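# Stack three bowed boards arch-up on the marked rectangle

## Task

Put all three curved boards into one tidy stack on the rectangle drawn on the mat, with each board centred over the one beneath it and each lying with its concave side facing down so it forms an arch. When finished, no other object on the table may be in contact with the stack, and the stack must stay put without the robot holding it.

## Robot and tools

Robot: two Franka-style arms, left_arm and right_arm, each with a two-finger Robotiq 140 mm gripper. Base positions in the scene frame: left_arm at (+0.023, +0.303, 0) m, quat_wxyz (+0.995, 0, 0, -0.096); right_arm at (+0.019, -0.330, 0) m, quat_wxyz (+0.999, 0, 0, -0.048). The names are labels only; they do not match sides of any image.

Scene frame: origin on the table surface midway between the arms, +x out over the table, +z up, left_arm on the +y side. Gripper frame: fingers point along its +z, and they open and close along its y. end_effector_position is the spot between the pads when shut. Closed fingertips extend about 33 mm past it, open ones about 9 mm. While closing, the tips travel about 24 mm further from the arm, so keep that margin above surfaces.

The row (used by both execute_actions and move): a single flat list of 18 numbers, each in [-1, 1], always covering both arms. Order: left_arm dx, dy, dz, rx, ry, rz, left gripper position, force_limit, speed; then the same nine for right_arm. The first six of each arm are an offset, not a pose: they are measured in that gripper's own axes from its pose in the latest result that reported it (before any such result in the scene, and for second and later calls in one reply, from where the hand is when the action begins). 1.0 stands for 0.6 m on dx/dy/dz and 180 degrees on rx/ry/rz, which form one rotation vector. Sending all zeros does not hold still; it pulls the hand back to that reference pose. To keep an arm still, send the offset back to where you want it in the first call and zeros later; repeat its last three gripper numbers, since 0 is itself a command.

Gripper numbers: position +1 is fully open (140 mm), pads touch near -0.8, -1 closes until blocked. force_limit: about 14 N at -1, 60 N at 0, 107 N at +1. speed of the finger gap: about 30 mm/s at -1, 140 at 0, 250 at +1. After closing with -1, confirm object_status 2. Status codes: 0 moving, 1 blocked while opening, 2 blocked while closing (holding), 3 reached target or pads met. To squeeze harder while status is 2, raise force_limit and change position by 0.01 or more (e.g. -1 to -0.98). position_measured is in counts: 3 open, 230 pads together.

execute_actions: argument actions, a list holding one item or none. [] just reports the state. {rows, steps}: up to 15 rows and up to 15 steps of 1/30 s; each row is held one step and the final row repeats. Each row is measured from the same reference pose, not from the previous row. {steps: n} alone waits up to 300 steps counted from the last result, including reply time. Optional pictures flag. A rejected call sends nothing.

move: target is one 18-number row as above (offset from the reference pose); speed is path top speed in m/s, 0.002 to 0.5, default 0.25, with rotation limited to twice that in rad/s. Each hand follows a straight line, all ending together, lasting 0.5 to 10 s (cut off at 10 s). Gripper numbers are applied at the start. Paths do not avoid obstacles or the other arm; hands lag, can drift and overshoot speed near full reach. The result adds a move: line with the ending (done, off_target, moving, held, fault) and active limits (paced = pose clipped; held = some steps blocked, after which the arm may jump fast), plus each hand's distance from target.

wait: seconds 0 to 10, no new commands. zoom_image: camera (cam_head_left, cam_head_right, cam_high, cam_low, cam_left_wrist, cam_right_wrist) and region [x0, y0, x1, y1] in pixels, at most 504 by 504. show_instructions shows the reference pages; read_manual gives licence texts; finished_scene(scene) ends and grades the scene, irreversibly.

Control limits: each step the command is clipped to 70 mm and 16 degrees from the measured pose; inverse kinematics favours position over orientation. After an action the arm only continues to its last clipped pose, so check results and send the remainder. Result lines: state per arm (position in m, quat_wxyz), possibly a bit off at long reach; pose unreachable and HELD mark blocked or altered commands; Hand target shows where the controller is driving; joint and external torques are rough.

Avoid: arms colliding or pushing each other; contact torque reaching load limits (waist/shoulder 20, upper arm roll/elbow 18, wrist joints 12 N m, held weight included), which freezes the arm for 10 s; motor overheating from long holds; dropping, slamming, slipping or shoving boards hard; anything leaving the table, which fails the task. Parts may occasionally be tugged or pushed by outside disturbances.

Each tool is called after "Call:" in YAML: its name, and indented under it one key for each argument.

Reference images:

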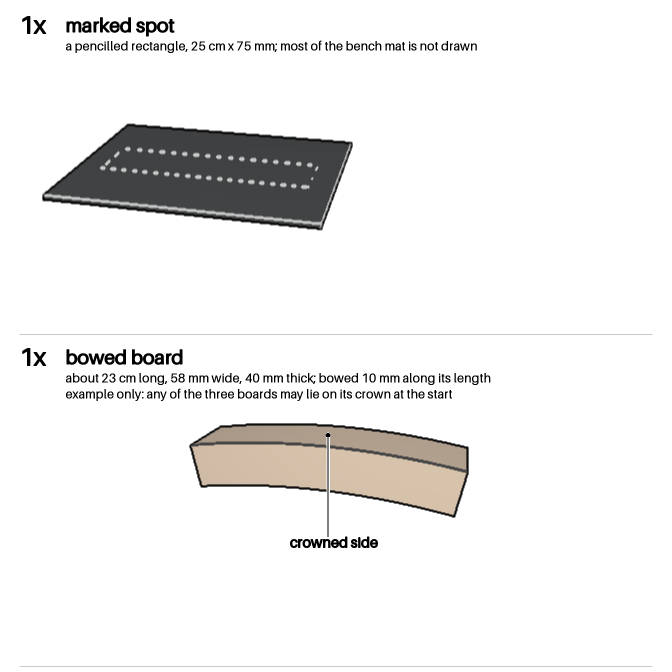

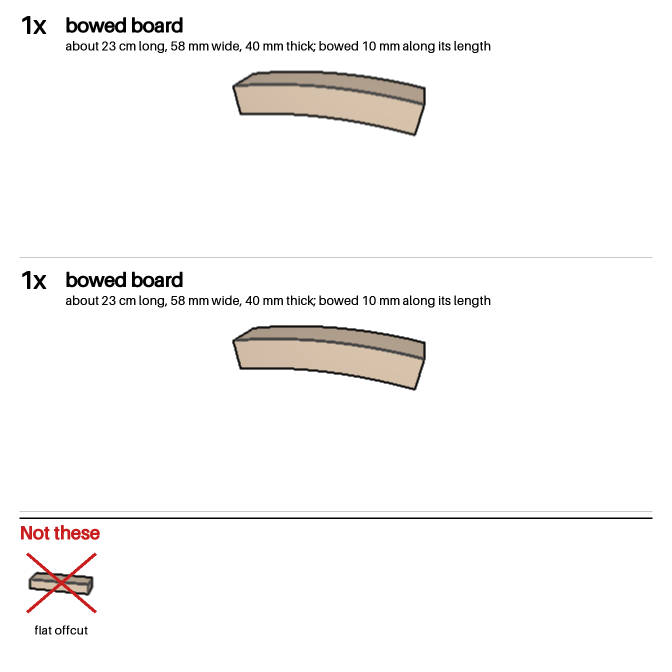

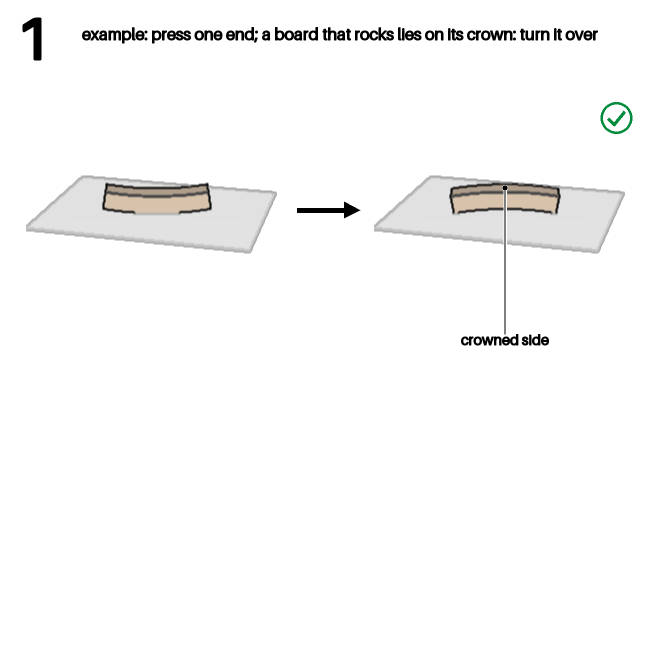

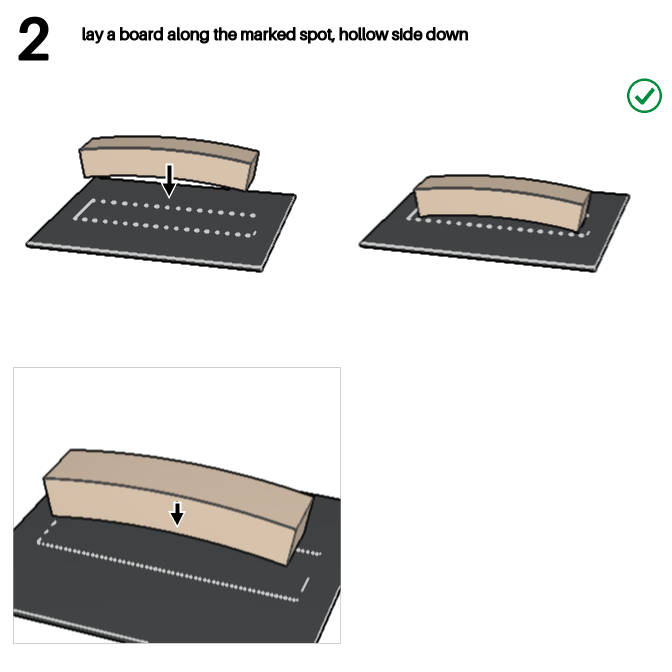

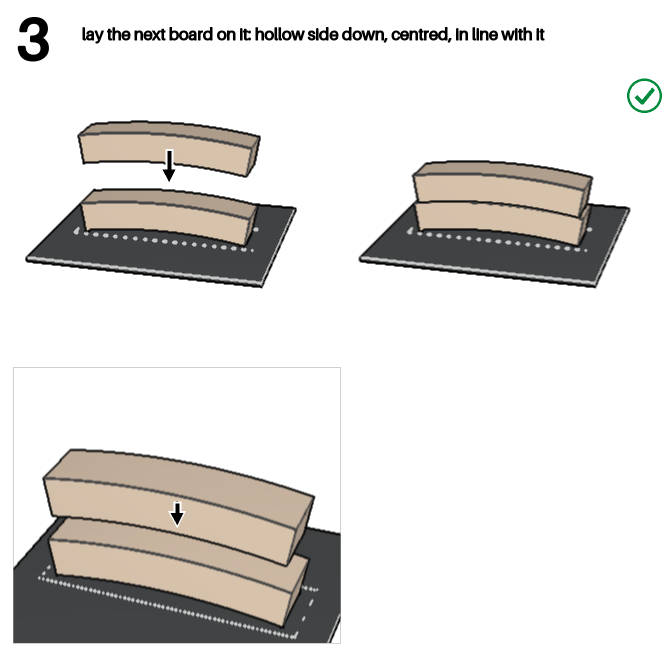

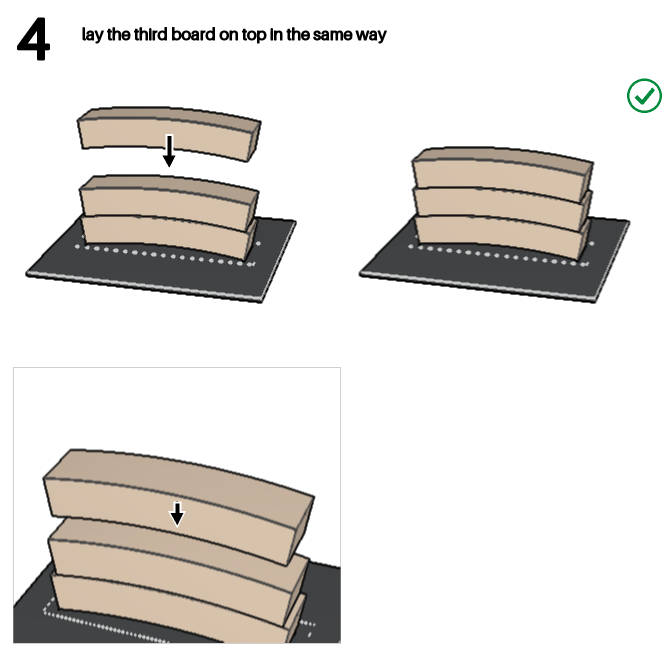

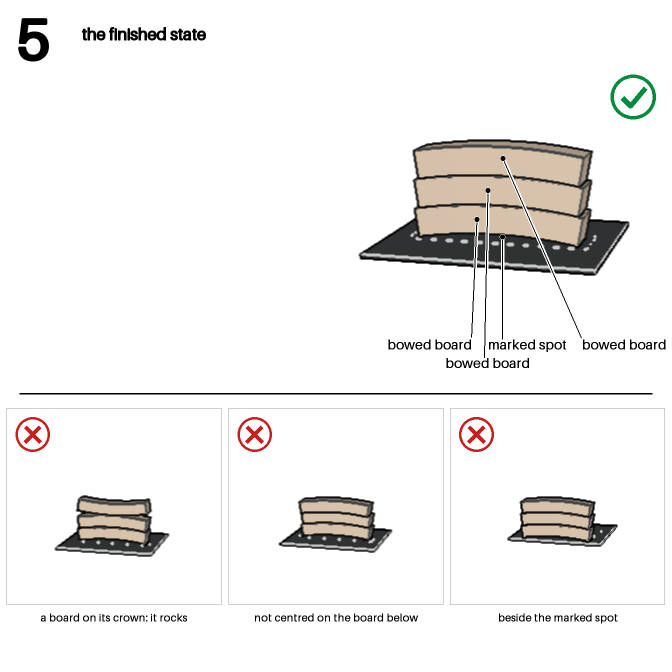

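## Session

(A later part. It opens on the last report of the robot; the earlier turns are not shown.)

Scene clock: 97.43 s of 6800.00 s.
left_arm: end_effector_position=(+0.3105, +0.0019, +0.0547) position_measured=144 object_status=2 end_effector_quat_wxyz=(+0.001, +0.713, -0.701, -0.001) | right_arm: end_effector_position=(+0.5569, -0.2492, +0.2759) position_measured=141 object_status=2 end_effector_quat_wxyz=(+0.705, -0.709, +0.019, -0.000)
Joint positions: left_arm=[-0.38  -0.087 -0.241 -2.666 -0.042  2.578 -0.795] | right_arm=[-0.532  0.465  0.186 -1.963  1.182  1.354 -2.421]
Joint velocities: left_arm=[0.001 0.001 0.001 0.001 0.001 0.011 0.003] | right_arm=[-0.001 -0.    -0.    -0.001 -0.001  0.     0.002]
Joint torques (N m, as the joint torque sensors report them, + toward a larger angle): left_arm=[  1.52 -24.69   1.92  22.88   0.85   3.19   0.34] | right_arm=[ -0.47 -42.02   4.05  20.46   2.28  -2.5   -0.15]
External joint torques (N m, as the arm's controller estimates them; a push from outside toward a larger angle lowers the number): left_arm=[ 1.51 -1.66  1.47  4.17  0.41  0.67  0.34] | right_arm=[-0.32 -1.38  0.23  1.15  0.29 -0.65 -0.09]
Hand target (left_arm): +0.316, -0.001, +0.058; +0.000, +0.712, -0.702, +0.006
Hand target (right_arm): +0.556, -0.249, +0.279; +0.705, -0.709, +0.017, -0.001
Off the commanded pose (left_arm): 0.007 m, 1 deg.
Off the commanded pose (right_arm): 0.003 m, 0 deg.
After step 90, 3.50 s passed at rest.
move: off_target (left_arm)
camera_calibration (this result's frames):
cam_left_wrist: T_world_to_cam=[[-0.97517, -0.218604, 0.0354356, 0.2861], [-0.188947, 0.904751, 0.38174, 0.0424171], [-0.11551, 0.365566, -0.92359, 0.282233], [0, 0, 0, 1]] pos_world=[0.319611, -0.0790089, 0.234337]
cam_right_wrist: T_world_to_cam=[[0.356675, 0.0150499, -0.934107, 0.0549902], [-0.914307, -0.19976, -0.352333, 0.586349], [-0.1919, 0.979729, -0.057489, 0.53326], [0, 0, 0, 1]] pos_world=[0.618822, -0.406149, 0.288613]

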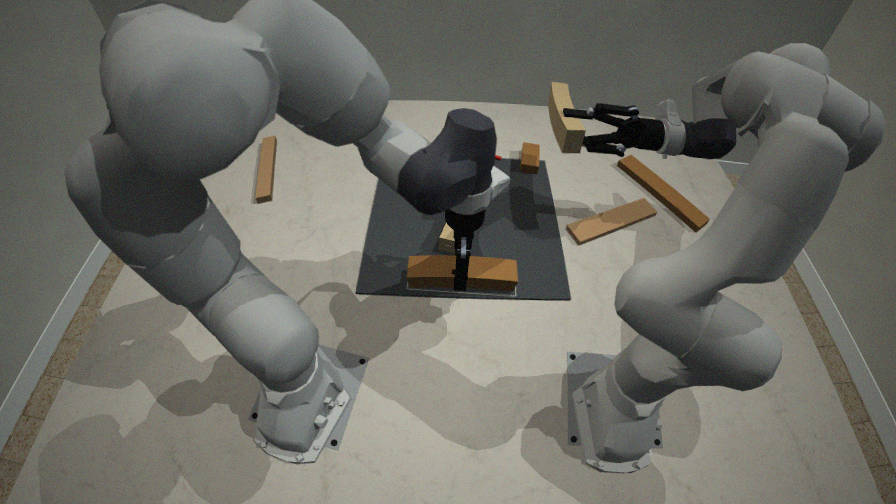

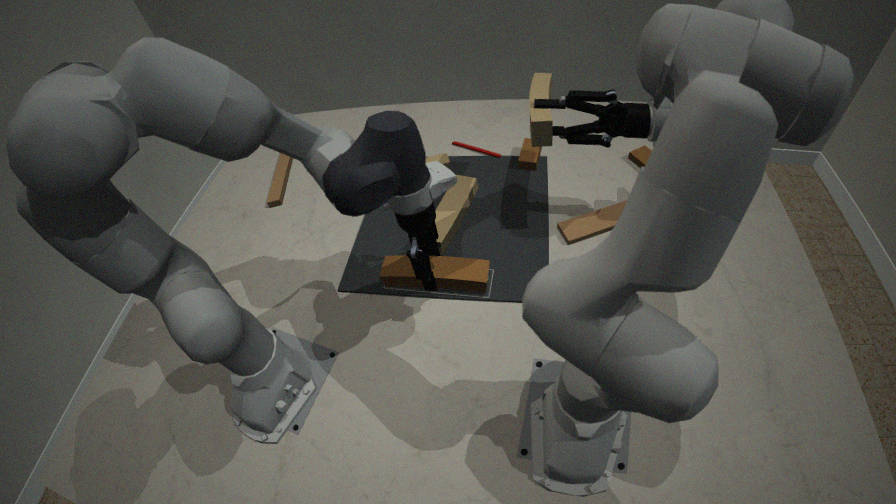

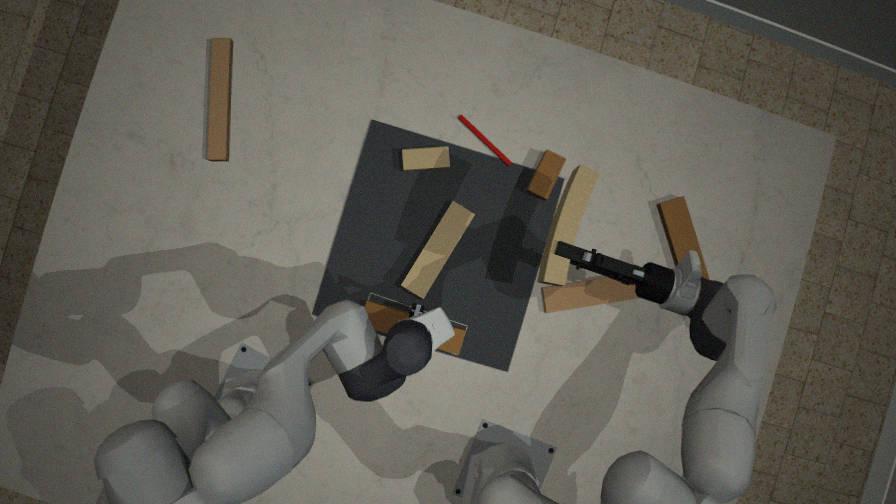

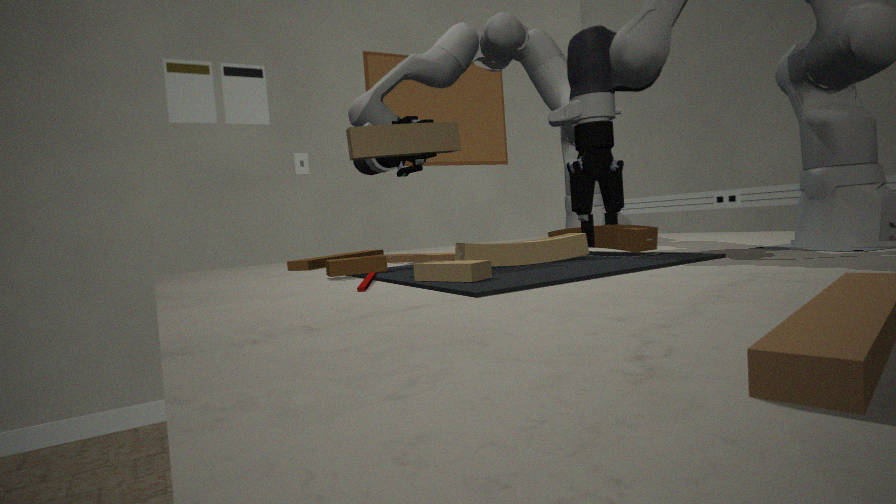

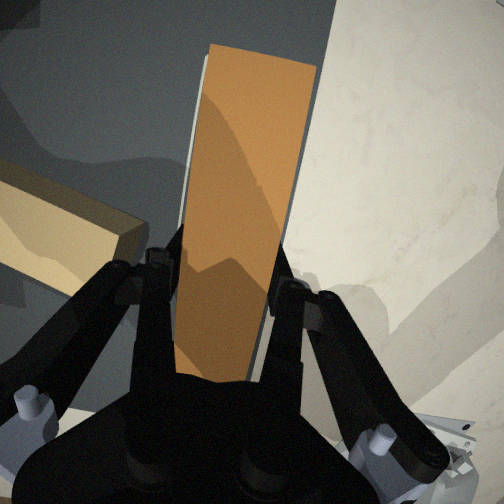

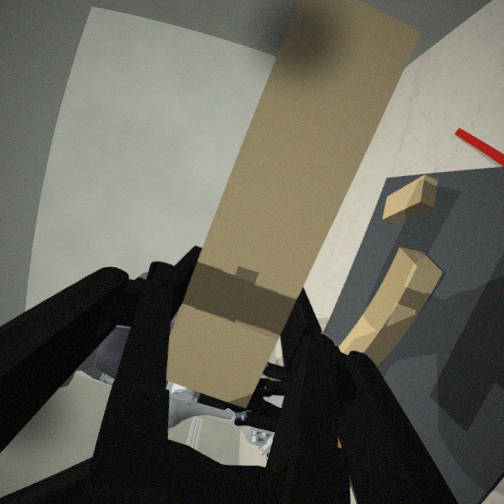

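Call:
move:
  target: [0.003,-0.011,0.009,0.003,0.003,0.005,-1,0.2,0,0,-0.003,0,0,0,0,-1,0.2,0]
  speed: 0.03

Call:
execute_actions:
  actions:
    - {"rows":[[0,0,0,0,0,0,0.1,0.2,0,0,-0.003,0,0,0,0,-1,0.2,0]],"steps":10}
  pictures: false

Call:
move:
  target: [0,0,-0.15,0,0,0,0.1,0.2,0,0,-0.003,0,0,0,0,-1,0.2,0]

Call:
move:
  target: [-0.2,-0.4,-0.235,-0.385,0.385,-0.385,0.5,0.2,0,-0.1,-0.005,0.3,0,-0.01,-0.01,-1,0.2,0]
  speed: 0.3

Scene clock: 110.17 s of 6800.00 s.
left_arm: end_effector_position=(+0.3118, +0.0021, +0.0474) position_measured=144 object_status=2 end_effector_quat_wxyz=(+0.001, +0.709, -0.705, -0.001) | right_arm: end_effector_position=(+0.5573, -0.2494, +0.2751) position_measured=141 object_status=2 end_effector_quat_wxyz=(+0.704, -0.710, +0.021, +0.000)
Joint positions: left_arm=[-0.379 -0.065 -0.237 -2.666 -0.034  2.6   -0.786] | right_arm=[-0.532  0.465  0.186 -1.963  1.182  1.356 -2.418]
Joint velocities: left_arm=[0.001 0.001 0.002 0.    0.002 0.01  0.011] | right_arm=[-0.001  0.001  0.001 -0.001  0.001 -0.     0.002]
Joint torques (N m, as the joint torque sensors report them, + toward a larger angle): left_arm=[  1.82 -23.69   1.41  21.71   0.83   3.52   0.31] | right_arm=[ -0.96 -42.4    3.79  20.33   2.17  -2.52  -0.15]
External joint torques (N m, as the arm's controller estimates them; a push from outside toward a larger angle lowers the number): left_arm=[ 1.82 -0.17  1.08  3.31  0.41  1.    0.3 ] | right_arm=[-1.02 -1.69 -0.22  1.02  0.18 -0.67 -0.09]
Hand target (left_arm): +0.317, +0.000, +0.049; +0.001, +0.708, -0.706, +0.005
Hand target (right_arm): +0.557, -0.249, +0.278; +0.705, -0.709, +0.019, -0.000
Off the commanded pose (left_arm): 0.006 m, 1 deg.
Off the commanded pose (right_arm): 0.003 m, 0 deg.
After step 90, 9.03 s passed at rest.
move: off_target (left_arm)
camera_calibration (this result's frames):
cam_left_wrist: T_world_to_cam=[[-0.977808, -0.206424, 0.0357972, 0.288463], [-0.177549, 0.90718, 0.381447, 0.041634], [-0.111214, 0.366626, -0.923698, 0.274298], [0, 0, 0, 1]] pos_world=[0.319959, -0.0787883, 0.227161]
cam_right_wrist: T_world_to_cam=[[0.3537, 0.0128308, -0.935271, 0.0554865], [-0.915731, -0.199015, -0.34904, 0.586491], [-0.190611, 0.979912, -0.0586419, 0.533169], [0, 0, 0, 1]] pos_world=[0.61907, -0.406451, 0.28787]

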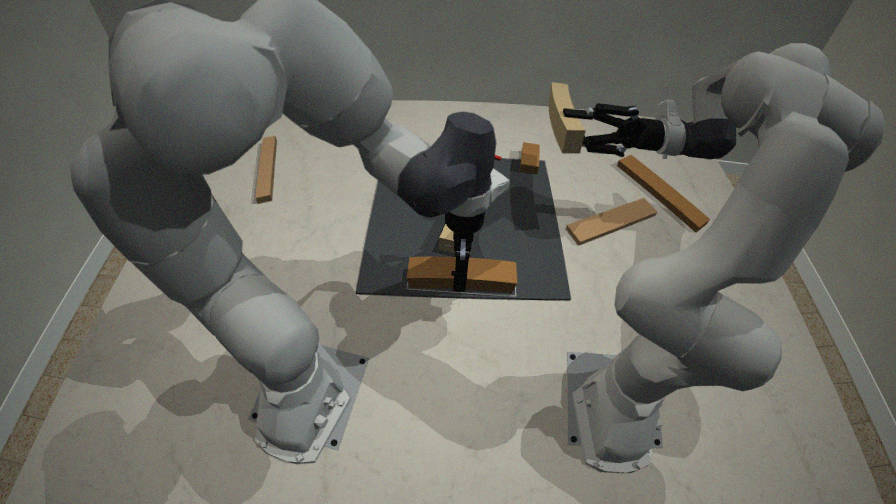

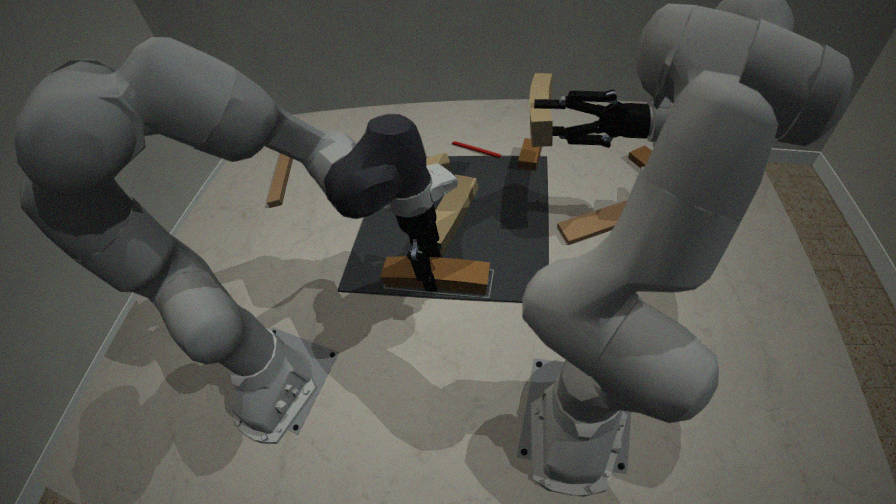

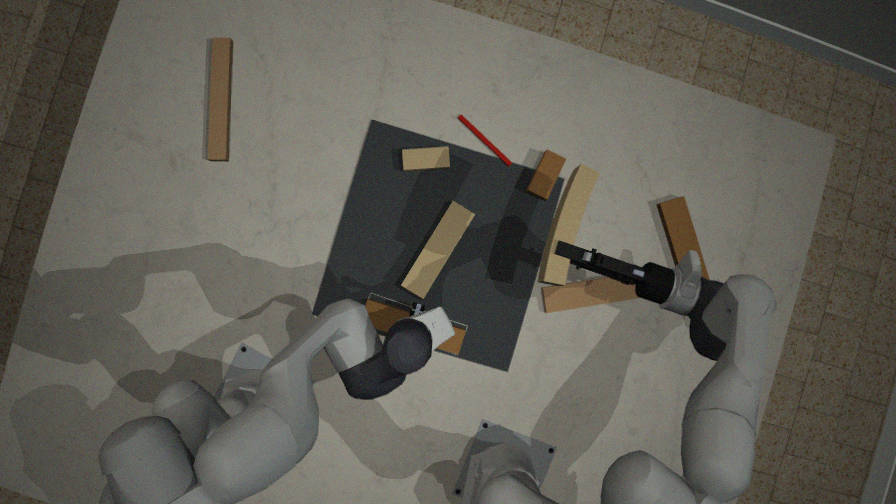

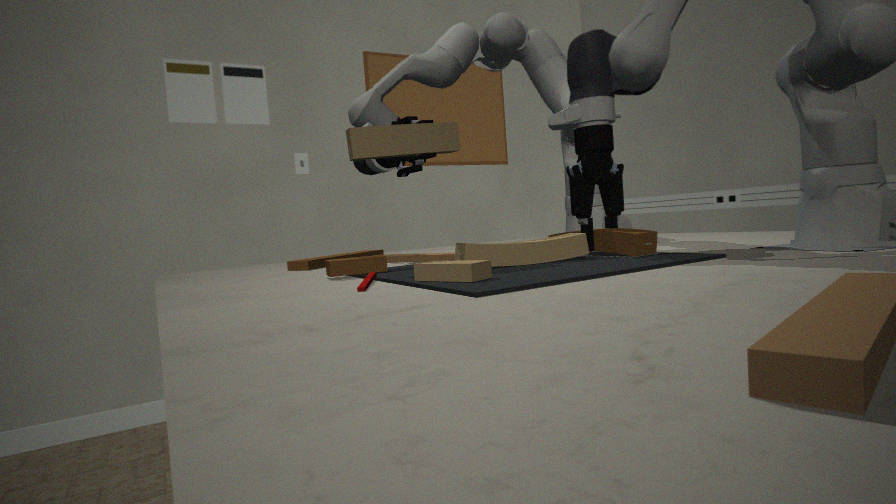

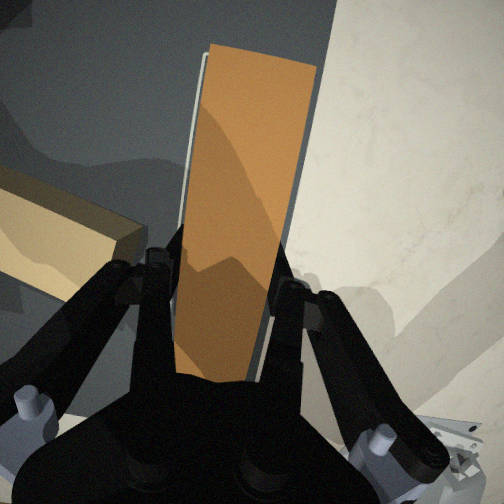

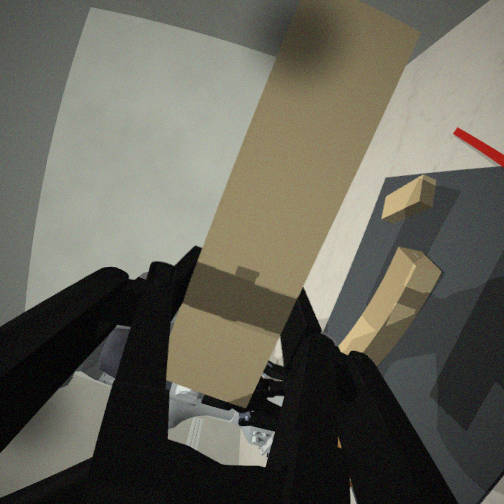

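Scene clock: 110.50 s of 6800.00 s.
left_arm: end_effector_position=(+0.3117, +0.0022, +0.0474) position_measured=117 object_status=0 end_effector_quat_wxyz=(+0.001, +0.709, -0.705, -0.001) | right_arm: end_effector_position=(+0.5577, -0.2496, +0.2747) position_measured=141 object_status=2 end_effector_quat_wxyz=(+0.704, -0.710, +0.022, +0.001)
Joint positions: left_arm=[-0.379 -0.065 -0.237 -2.667 -0.034  2.6   -0.786] | right_arm=[-0.532  0.465  0.186 -1.963  1.182  1.358 -2.415]
Joint velocities: left_arm=[-0.003  0.    -0.001 -0.    -0.     0.001 -0.   ] | right_arm=[-0.001  0.    -0.001  0.    -0.     0.002  0.004]
Joint torques (N m, as the joint torque sensors report them, + toward a larger angle): left_arm=[  0.06 -23.51   0.42  19.47   0.28   2.3    0.1 ] | right_arm=[ -0.83 -41.89   3.33  20.71   2.17  -2.52  -0.07]
External joint torques (N m, as the arm's controller estimates them; a push from outside toward a larger angle lowers the number): left_arm=[ 0.2  -0.02  0.24  1.07 -0.16 -0.23  0.1 ] | right_arm=[-0.73 -1.17 -0.56  1.35  0.18 -0.68 -0.02]
Hand target (left_arm): +0.312, +0.002, +0.047; +0.001, +0.709, -0.705, -0.001
Hand target (right_arm): +0.557, -0.249, +0.277; +0.704, -0.710, +0.021, +0.000
Off the commanded pose (left_arm): 0.000 m, 0 deg.
Off the commanded pose (right_arm): 0.002 m, 0 deg.
Steps of this call (steps 1 to 10: all 10 steps of this action). Readings (end_effector_position | what the end effector reports):
1: left_arm (+0.3118, +0.0021, +0.0474) | right_arm (+0.5574, -0.2495, +0.2751) | left_arm position_measured=144 object_status=0 | right_arm position_measured=141 object_status=2
2: left_arm (+0.3117, +0.0022, +0.0474) | right_arm (+0.5574, -0.2495, +0.2750) | left_arm position_measured=144 object_status=0 | right_arm position_measured=141 object_status=2
4: left_arm (+0.3117, +0.0022, +0.0474) | right_arm (+0.5575, -0.2495, +0.2748) | left_arm position_measured=123 object_status=0 | right_arm position_measured=141 object_status=2
8: left_arm (+0.3117, +0.0022, +0.0474) | right_arm (+0.5577, -0.2496, +0.2747) | left_arm position_measured=117 object_status=0 | right_arm position_measured=141 object_status=2
10: the state above

Scene clock: 111.90 s of 6800.00 s.
left_arm: end_effector_position=(+0.3122, +0.0006, +0.1373) position_measured=117 object_status=3 end_effector_quat_wxyz=(+0.002, +0.711, -0.704, +0.001) | right_arm: end_effector_position=(+0.5582, -0.2499, +0.2737) position_measured=141 object_status=2 end_effector_quat_wxyz=(+0.703, -0.711, +0.024, +0.002)
Joint positions: left_arm=[-0.39  -0.279 -0.225 -2.6   -0.089  2.327 -0.749] | right_arm=[-0.532  0.466  0.186 -1.963  1.182  1.361 -2.412]
Joint velocities: left_arm=[ 0.    -0.001  0.001  0.    -0.001 -0.01   0.006] | right_arm=[-0.    -0.     0.001 -0.001 -0.     0.001  0.001]
Joint torques (N m, as the joint torque sensors report them, + toward a larger angle): left_arm=[ -0.97 -20.49   1.84  23.51   0.03   1.71   0.42] | right_arm=[ -1.09 -42.15   3.61  20.81   2.19  -2.53  -0.1 ]
External joint torques (N m, as the arm's controller estimates them; a push from outside toward a larger angle lowers the number): left_arm=[-1.02 -0.95  0.49  1.63 -0.58 -0.83  0.42] | right_arm=[-1.24 -1.48 -0.48  1.53  0.21 -0.67 -0.05]
Hand target (left_arm): +0.311, +0.001, +0.137; +0.003, +0.708, -0.706, -0.001
Hand target (right_arm): +0.558, -0.250, +0.276; +0.703, -0.710, +0.022, +0.001
Off the commanded pose (left_arm): 0.002 m, 0 deg.
Off the commanded pose (right_arm): 0.003 m, 0 deg.
move: done
camera_calibration (this result's frames):
cam_left_wrist: T_world_to_cam=[[-0.976993, -0.210468, 0.0344538, 0.285275], [-0.182262, 0.907868, 0.377567, 0.0108018], [-0.110745, 0.362601, -0.925341, 0.357988], [0, 0, 0, 1]] pos_world=[0.320326, -0.0795721, 0.317353]
cam_right_wrist: T_world_to_cam=[[0.347436, 0.00873485, -0.937663, 0.0569798], [-0.91863, -0.197492, -0.342223, 0.586824], [-0.188171, 0.980266, -0.0605918, 0.532937], [0, 0, 0, 1]] pos_world=[0.61956, -0.407024, 0.286544]

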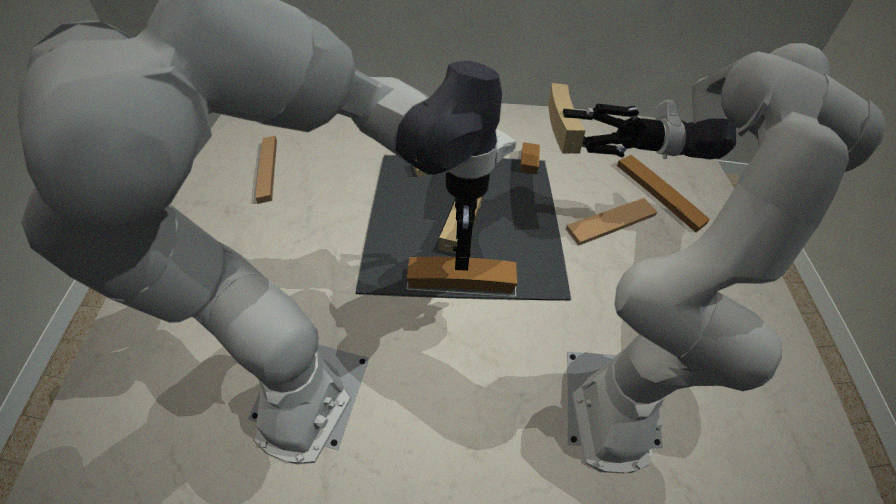

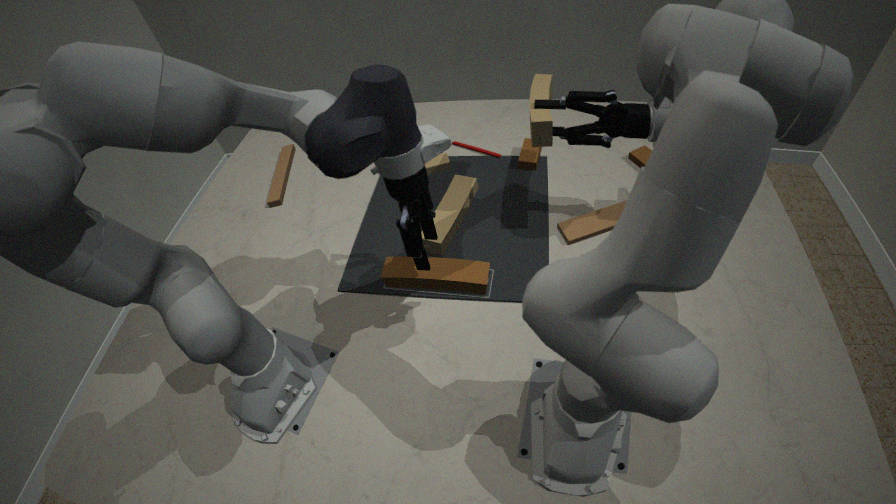

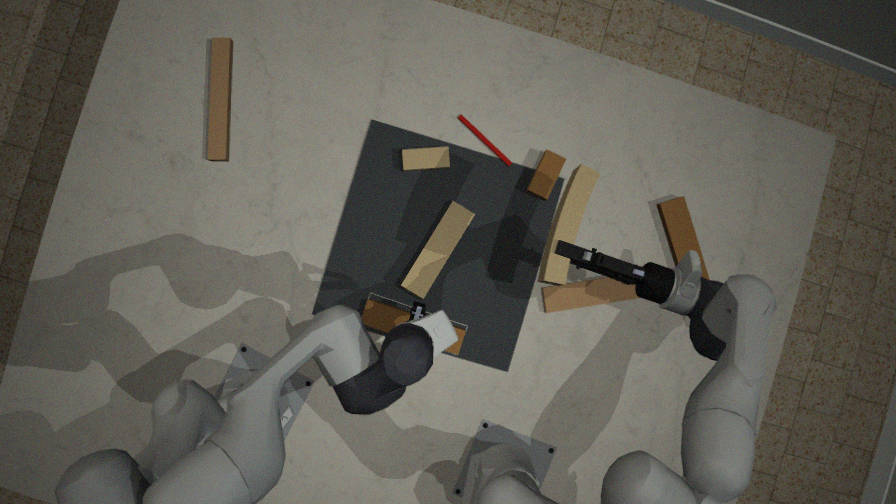

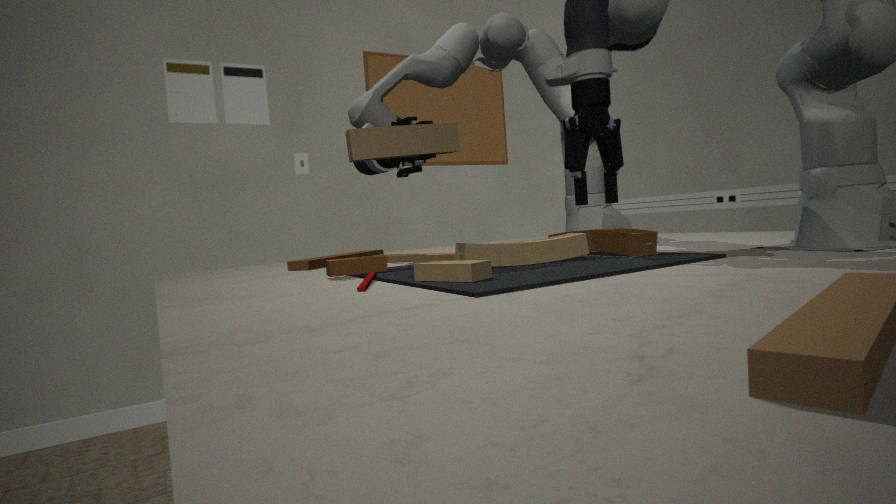

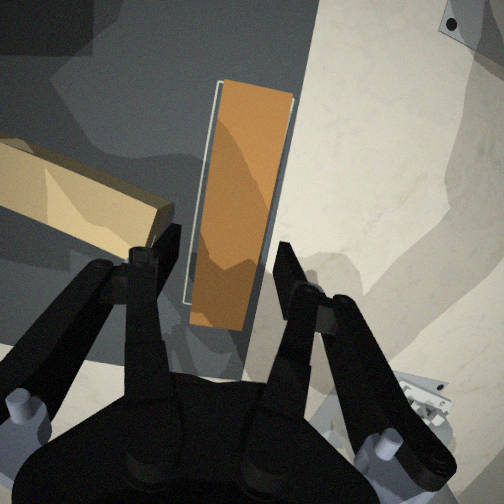

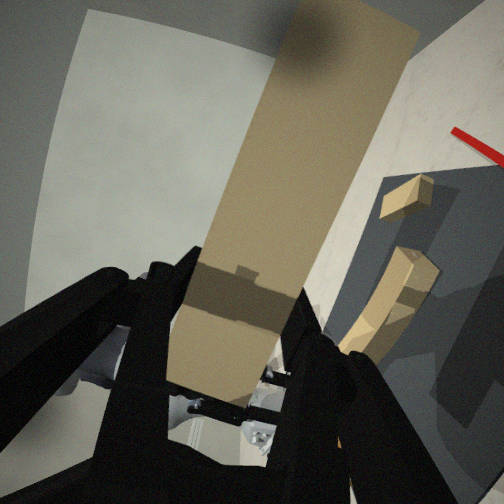

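Scene clock: 116.13 s of 6800.00 s.
left_arm: end_effector_position=(+0.5557, +0.1233, +0.2823) position_measured=66 object_status=3 end_effector_quat_wxyz=(+0.707, +0.707, -0.006, +0.015) | right_arm: end_effector_position=(+0.5016, -0.0712, +0.2701) position_measured=141 object_status=2 end_effector_quat_wxyz=(+0.699, -0.715, +0.008, +0.008)
Joint positions: left_arm=[ 0.087  0.395  0.423 -2.096 -1.45   1.278 -0.612] | right_arm=[-0.377  0.248  0.351 -2.312  1.402  1.585 -2.518]
Joint velocities: left_arm=[ 0.001 -0.001  0.    -0.001 -0.003 -0.003 -0.03 ] | right_arm=[ 0.001  0.001 -0.002  0.     0.001  0.001 -0.004]
Joint torques (N m, as the joint torque sensors report them, + toward a larger angle): left_arm=[  0.57 -36.4    3.37  17.96  -2.27  -2.76  -0.1 ] | right_arm=[  0.24 -33.93   4.8   19.6    2.81  -2.71  -0.38]
External joint torques (N m, as the arm's controller estimates them; a push from outside toward a larger angle lowers the number): left_arm=[ 0.42  0.25 -0.5   0.16 -0.67 -0.84 -0.15] | right_arm=[ 0.28 -2.35  1.75  1.19  1.46 -0.77 -0.33]
Hand target (left_arm): +0.555, +0.123, +0.283; +0.709, +0.705, -0.001, +0.009
Hand target (right_arm): +0.502, -0.069, +0.274; +0.701, -0.713, +0.003, +0.004
Off the commanded pose (left_arm): 0.007 m, 2 deg.
Off the commanded pose (right_arm): 0.008 m, 1 deg.
move: off_target (left_arm, right_arm)
camera_calibration (this result's frames):
cam_left_wrist: T_world_to_cam=[[0.170547, 0.0339983, 0.984763, -0.392071], [-0.917911, 0.368855, 0.146235, 0.429651], [-0.358263, -0.928865, 0.0941145, 0.483624], [0, 0, 0, 1]] pos_world=[0.634512, 0.304072, 0.277751]
cam_right_wrist: T_world_to_cam=[[0.360667, 0.0102945, -0.932638, 0.0638251], [-0.906743, -0.230368, -0.353196, 0.563588], [-0.218486, 0.973049, -0.0737516, 0.365189], [0, 0, 0, 1]] pos_world=[0.567799, -0.226172, 0.285516]

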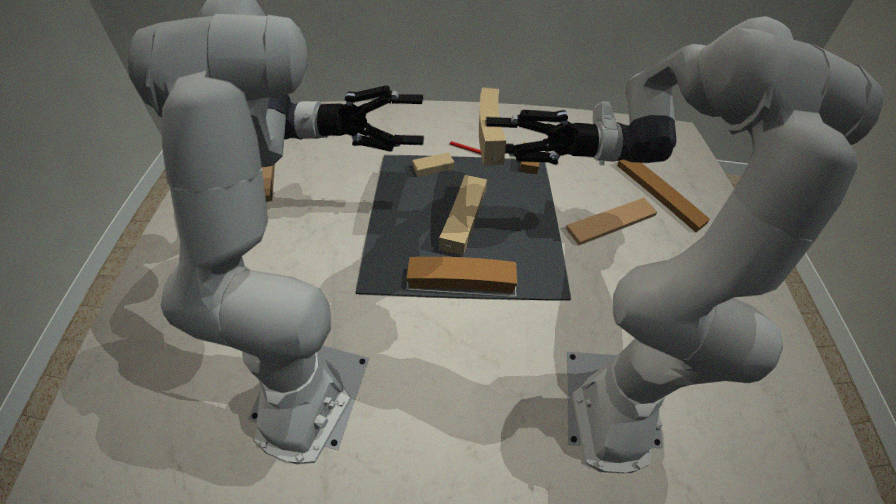

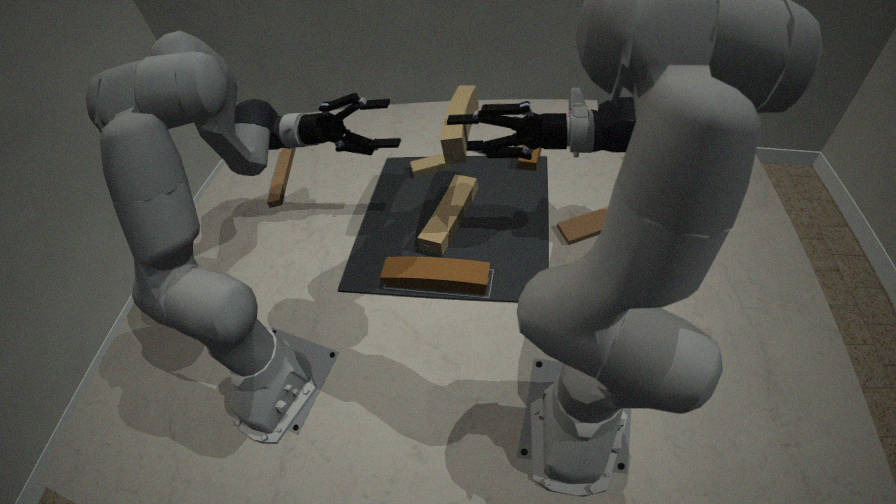

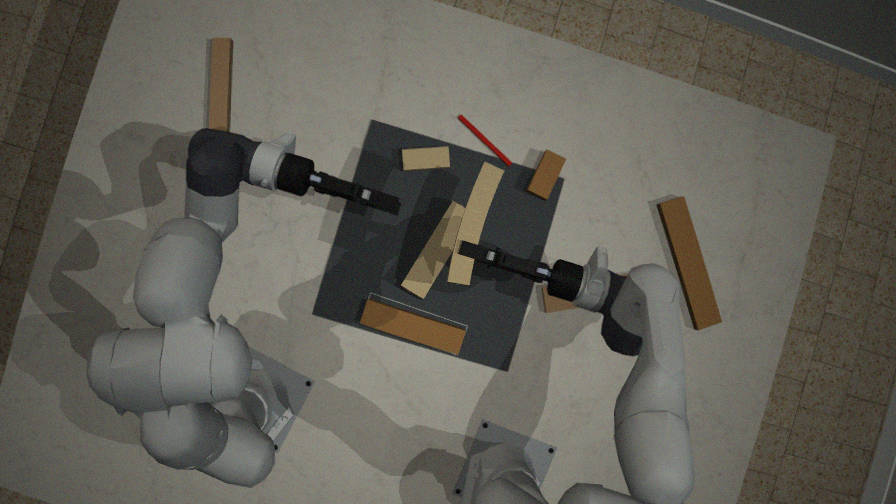

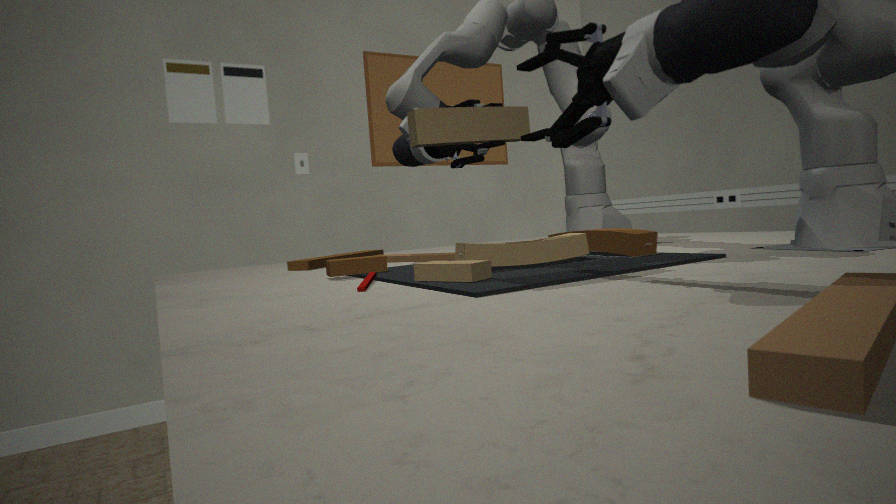

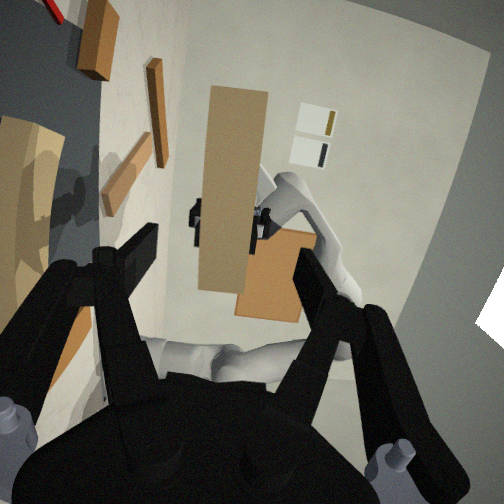

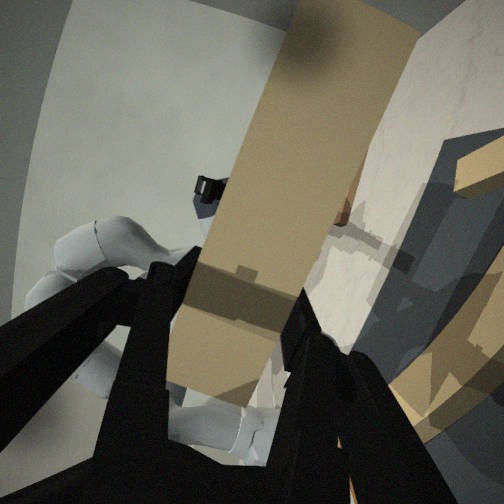

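Call:
move:
  target: [0.018,-0.008,0.16,0,0,-0.015,0.5,0.2,0,0,-0.006,0.1,0.004,0,-0.011,-1,0.2,0]
  speed: 0.1

Scene clock: 123.00 s of 6800.00 s.
left_arm: end_effector_position=(+0.5662, +0.0281, +0.2782) position_measured=66 object_status=3 end_effector_quat_wxyz=(+0.708, +0.706, +0.007, +0.000) | right_arm: end_effector_position=(+0.5013, -0.0137, +0.2696) position_measured=141 object_status=2 end_effector_quat_wxyz=(+0.701, -0.713, -0.000, -0.000)
Joint positions: left_arm=[-0.043  0.379  0.351 -2.124 -1.586  1.417 -0.665] | right_arm=[-0.305  0.249  0.412 -2.325  1.506  1.668 -2.551]
Joint velocities: left_arm=[ 0.001 -0.001  0.     0.001 -0.003  0.011 -0.011] | right_arm=[ 0.    -0.    -0.001 -0.     0.003  0.007 -0.008]
Joint torques (N m, as the joint torque sensors report them, + toward a larger angle): left_arm=[ -0.66 -36.78   2.62  19.14  -2.03  -1.55  -0.14] | right_arm=[  0.57 -31.53   4.78  20.57   2.5   -2.73  -0.39]
External joint torques (N m, as the arm's controller estimates them; a push from outside toward a larger angle lowers the number): left_arm=[-0.8   0.46 -0.42  0.92 -0.44  0.37 -0.19] | right_arm=[ 0.61 -0.4   1.36  1.93  1.35 -0.75 -0.34]
Hand target (left_arm): +0.567, +0.027, +0.277; +0.707, +0.707, +0.011, -0.002
Hand target (right_arm): +0.501, -0.012, +0.272; +0.703, -0.711, -0.004, -0.004
Off the commanded pose (left_arm): 0.002 m, 1 deg.
Off the commanded pose (right_arm): 0.004 m, 1 deg.
After step 90, 2.40 s passed at rest.
move: off_target (right_arm)
camera_calibration (this result's frames):
cam_left_wrist: T_world_to_cam=[[0.209765, 0.0380857, 0.97701, -0.406743], [-0.910284, 0.372357, 0.180924, 0.460914], [-0.356906, -0.927308, 0.112776, 0.39329], [0, 0, 0, 1]] pos_world=[0.645251, 0.208567, 0.269647]
cam_right_wrist: T_world_to_cam=[[0.381774, 0.0150459, -0.924133, 0.0500927], [-0.8984, -0.228801, -0.374869, 0.578008], [-0.217083, 0.973357, -0.0738331, 0.308477], [0, 0, 0, 1]] pos_world=[0.567124, -0.168763, 0.285745]

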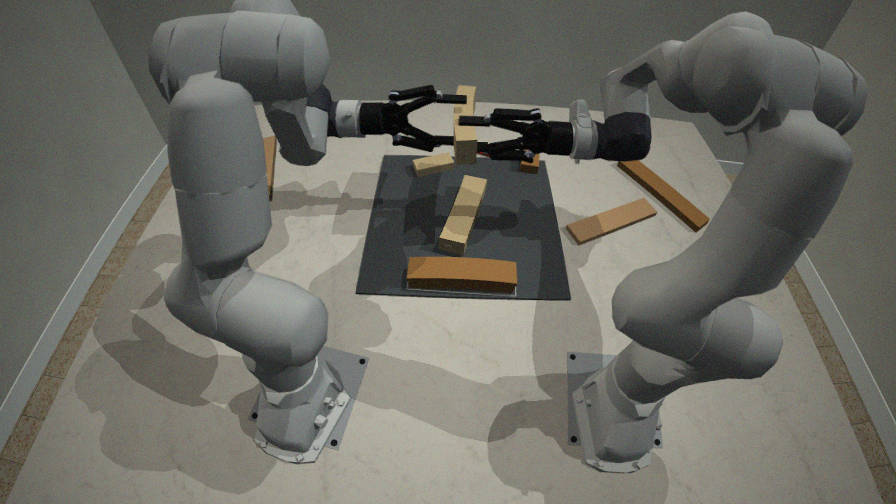

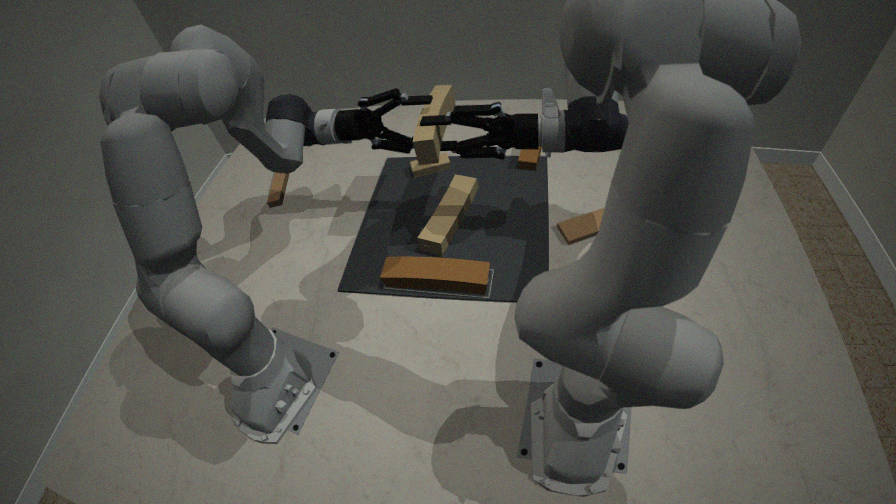

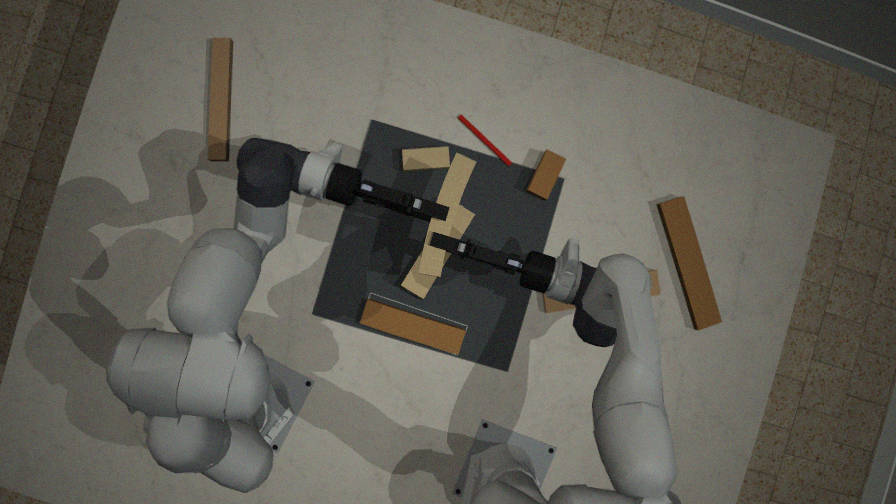

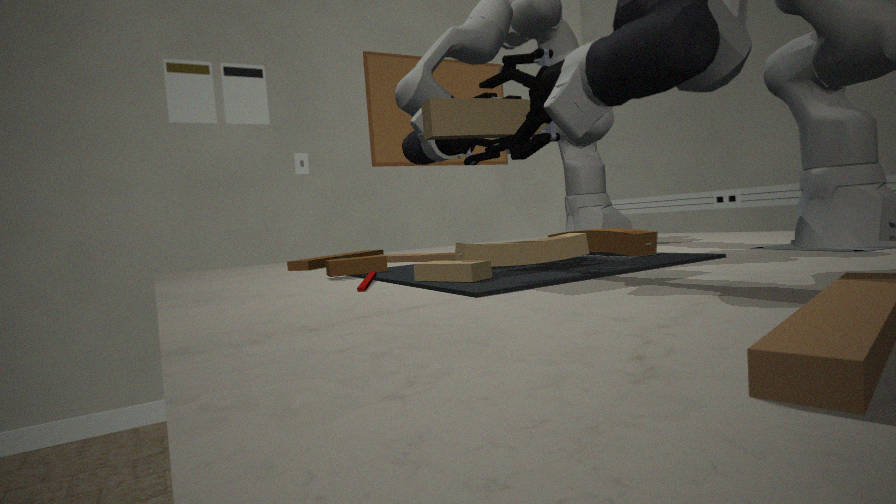

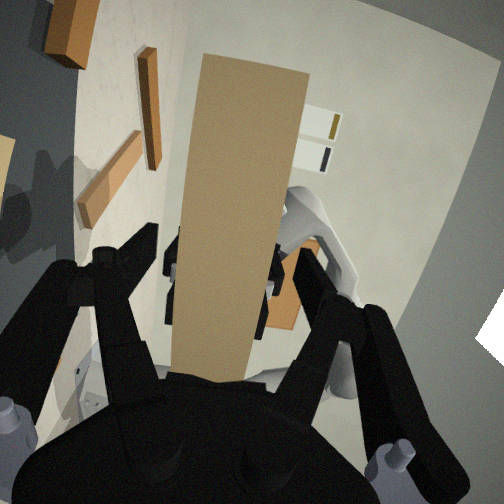

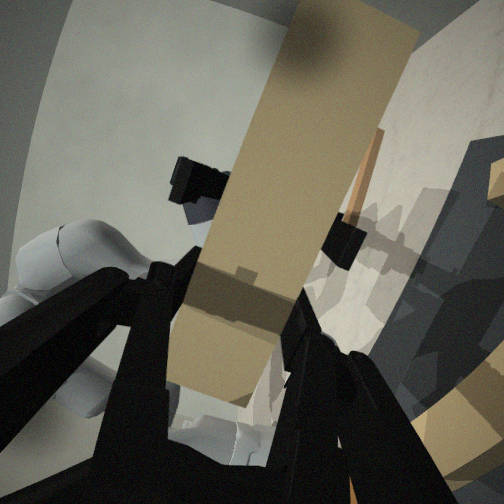

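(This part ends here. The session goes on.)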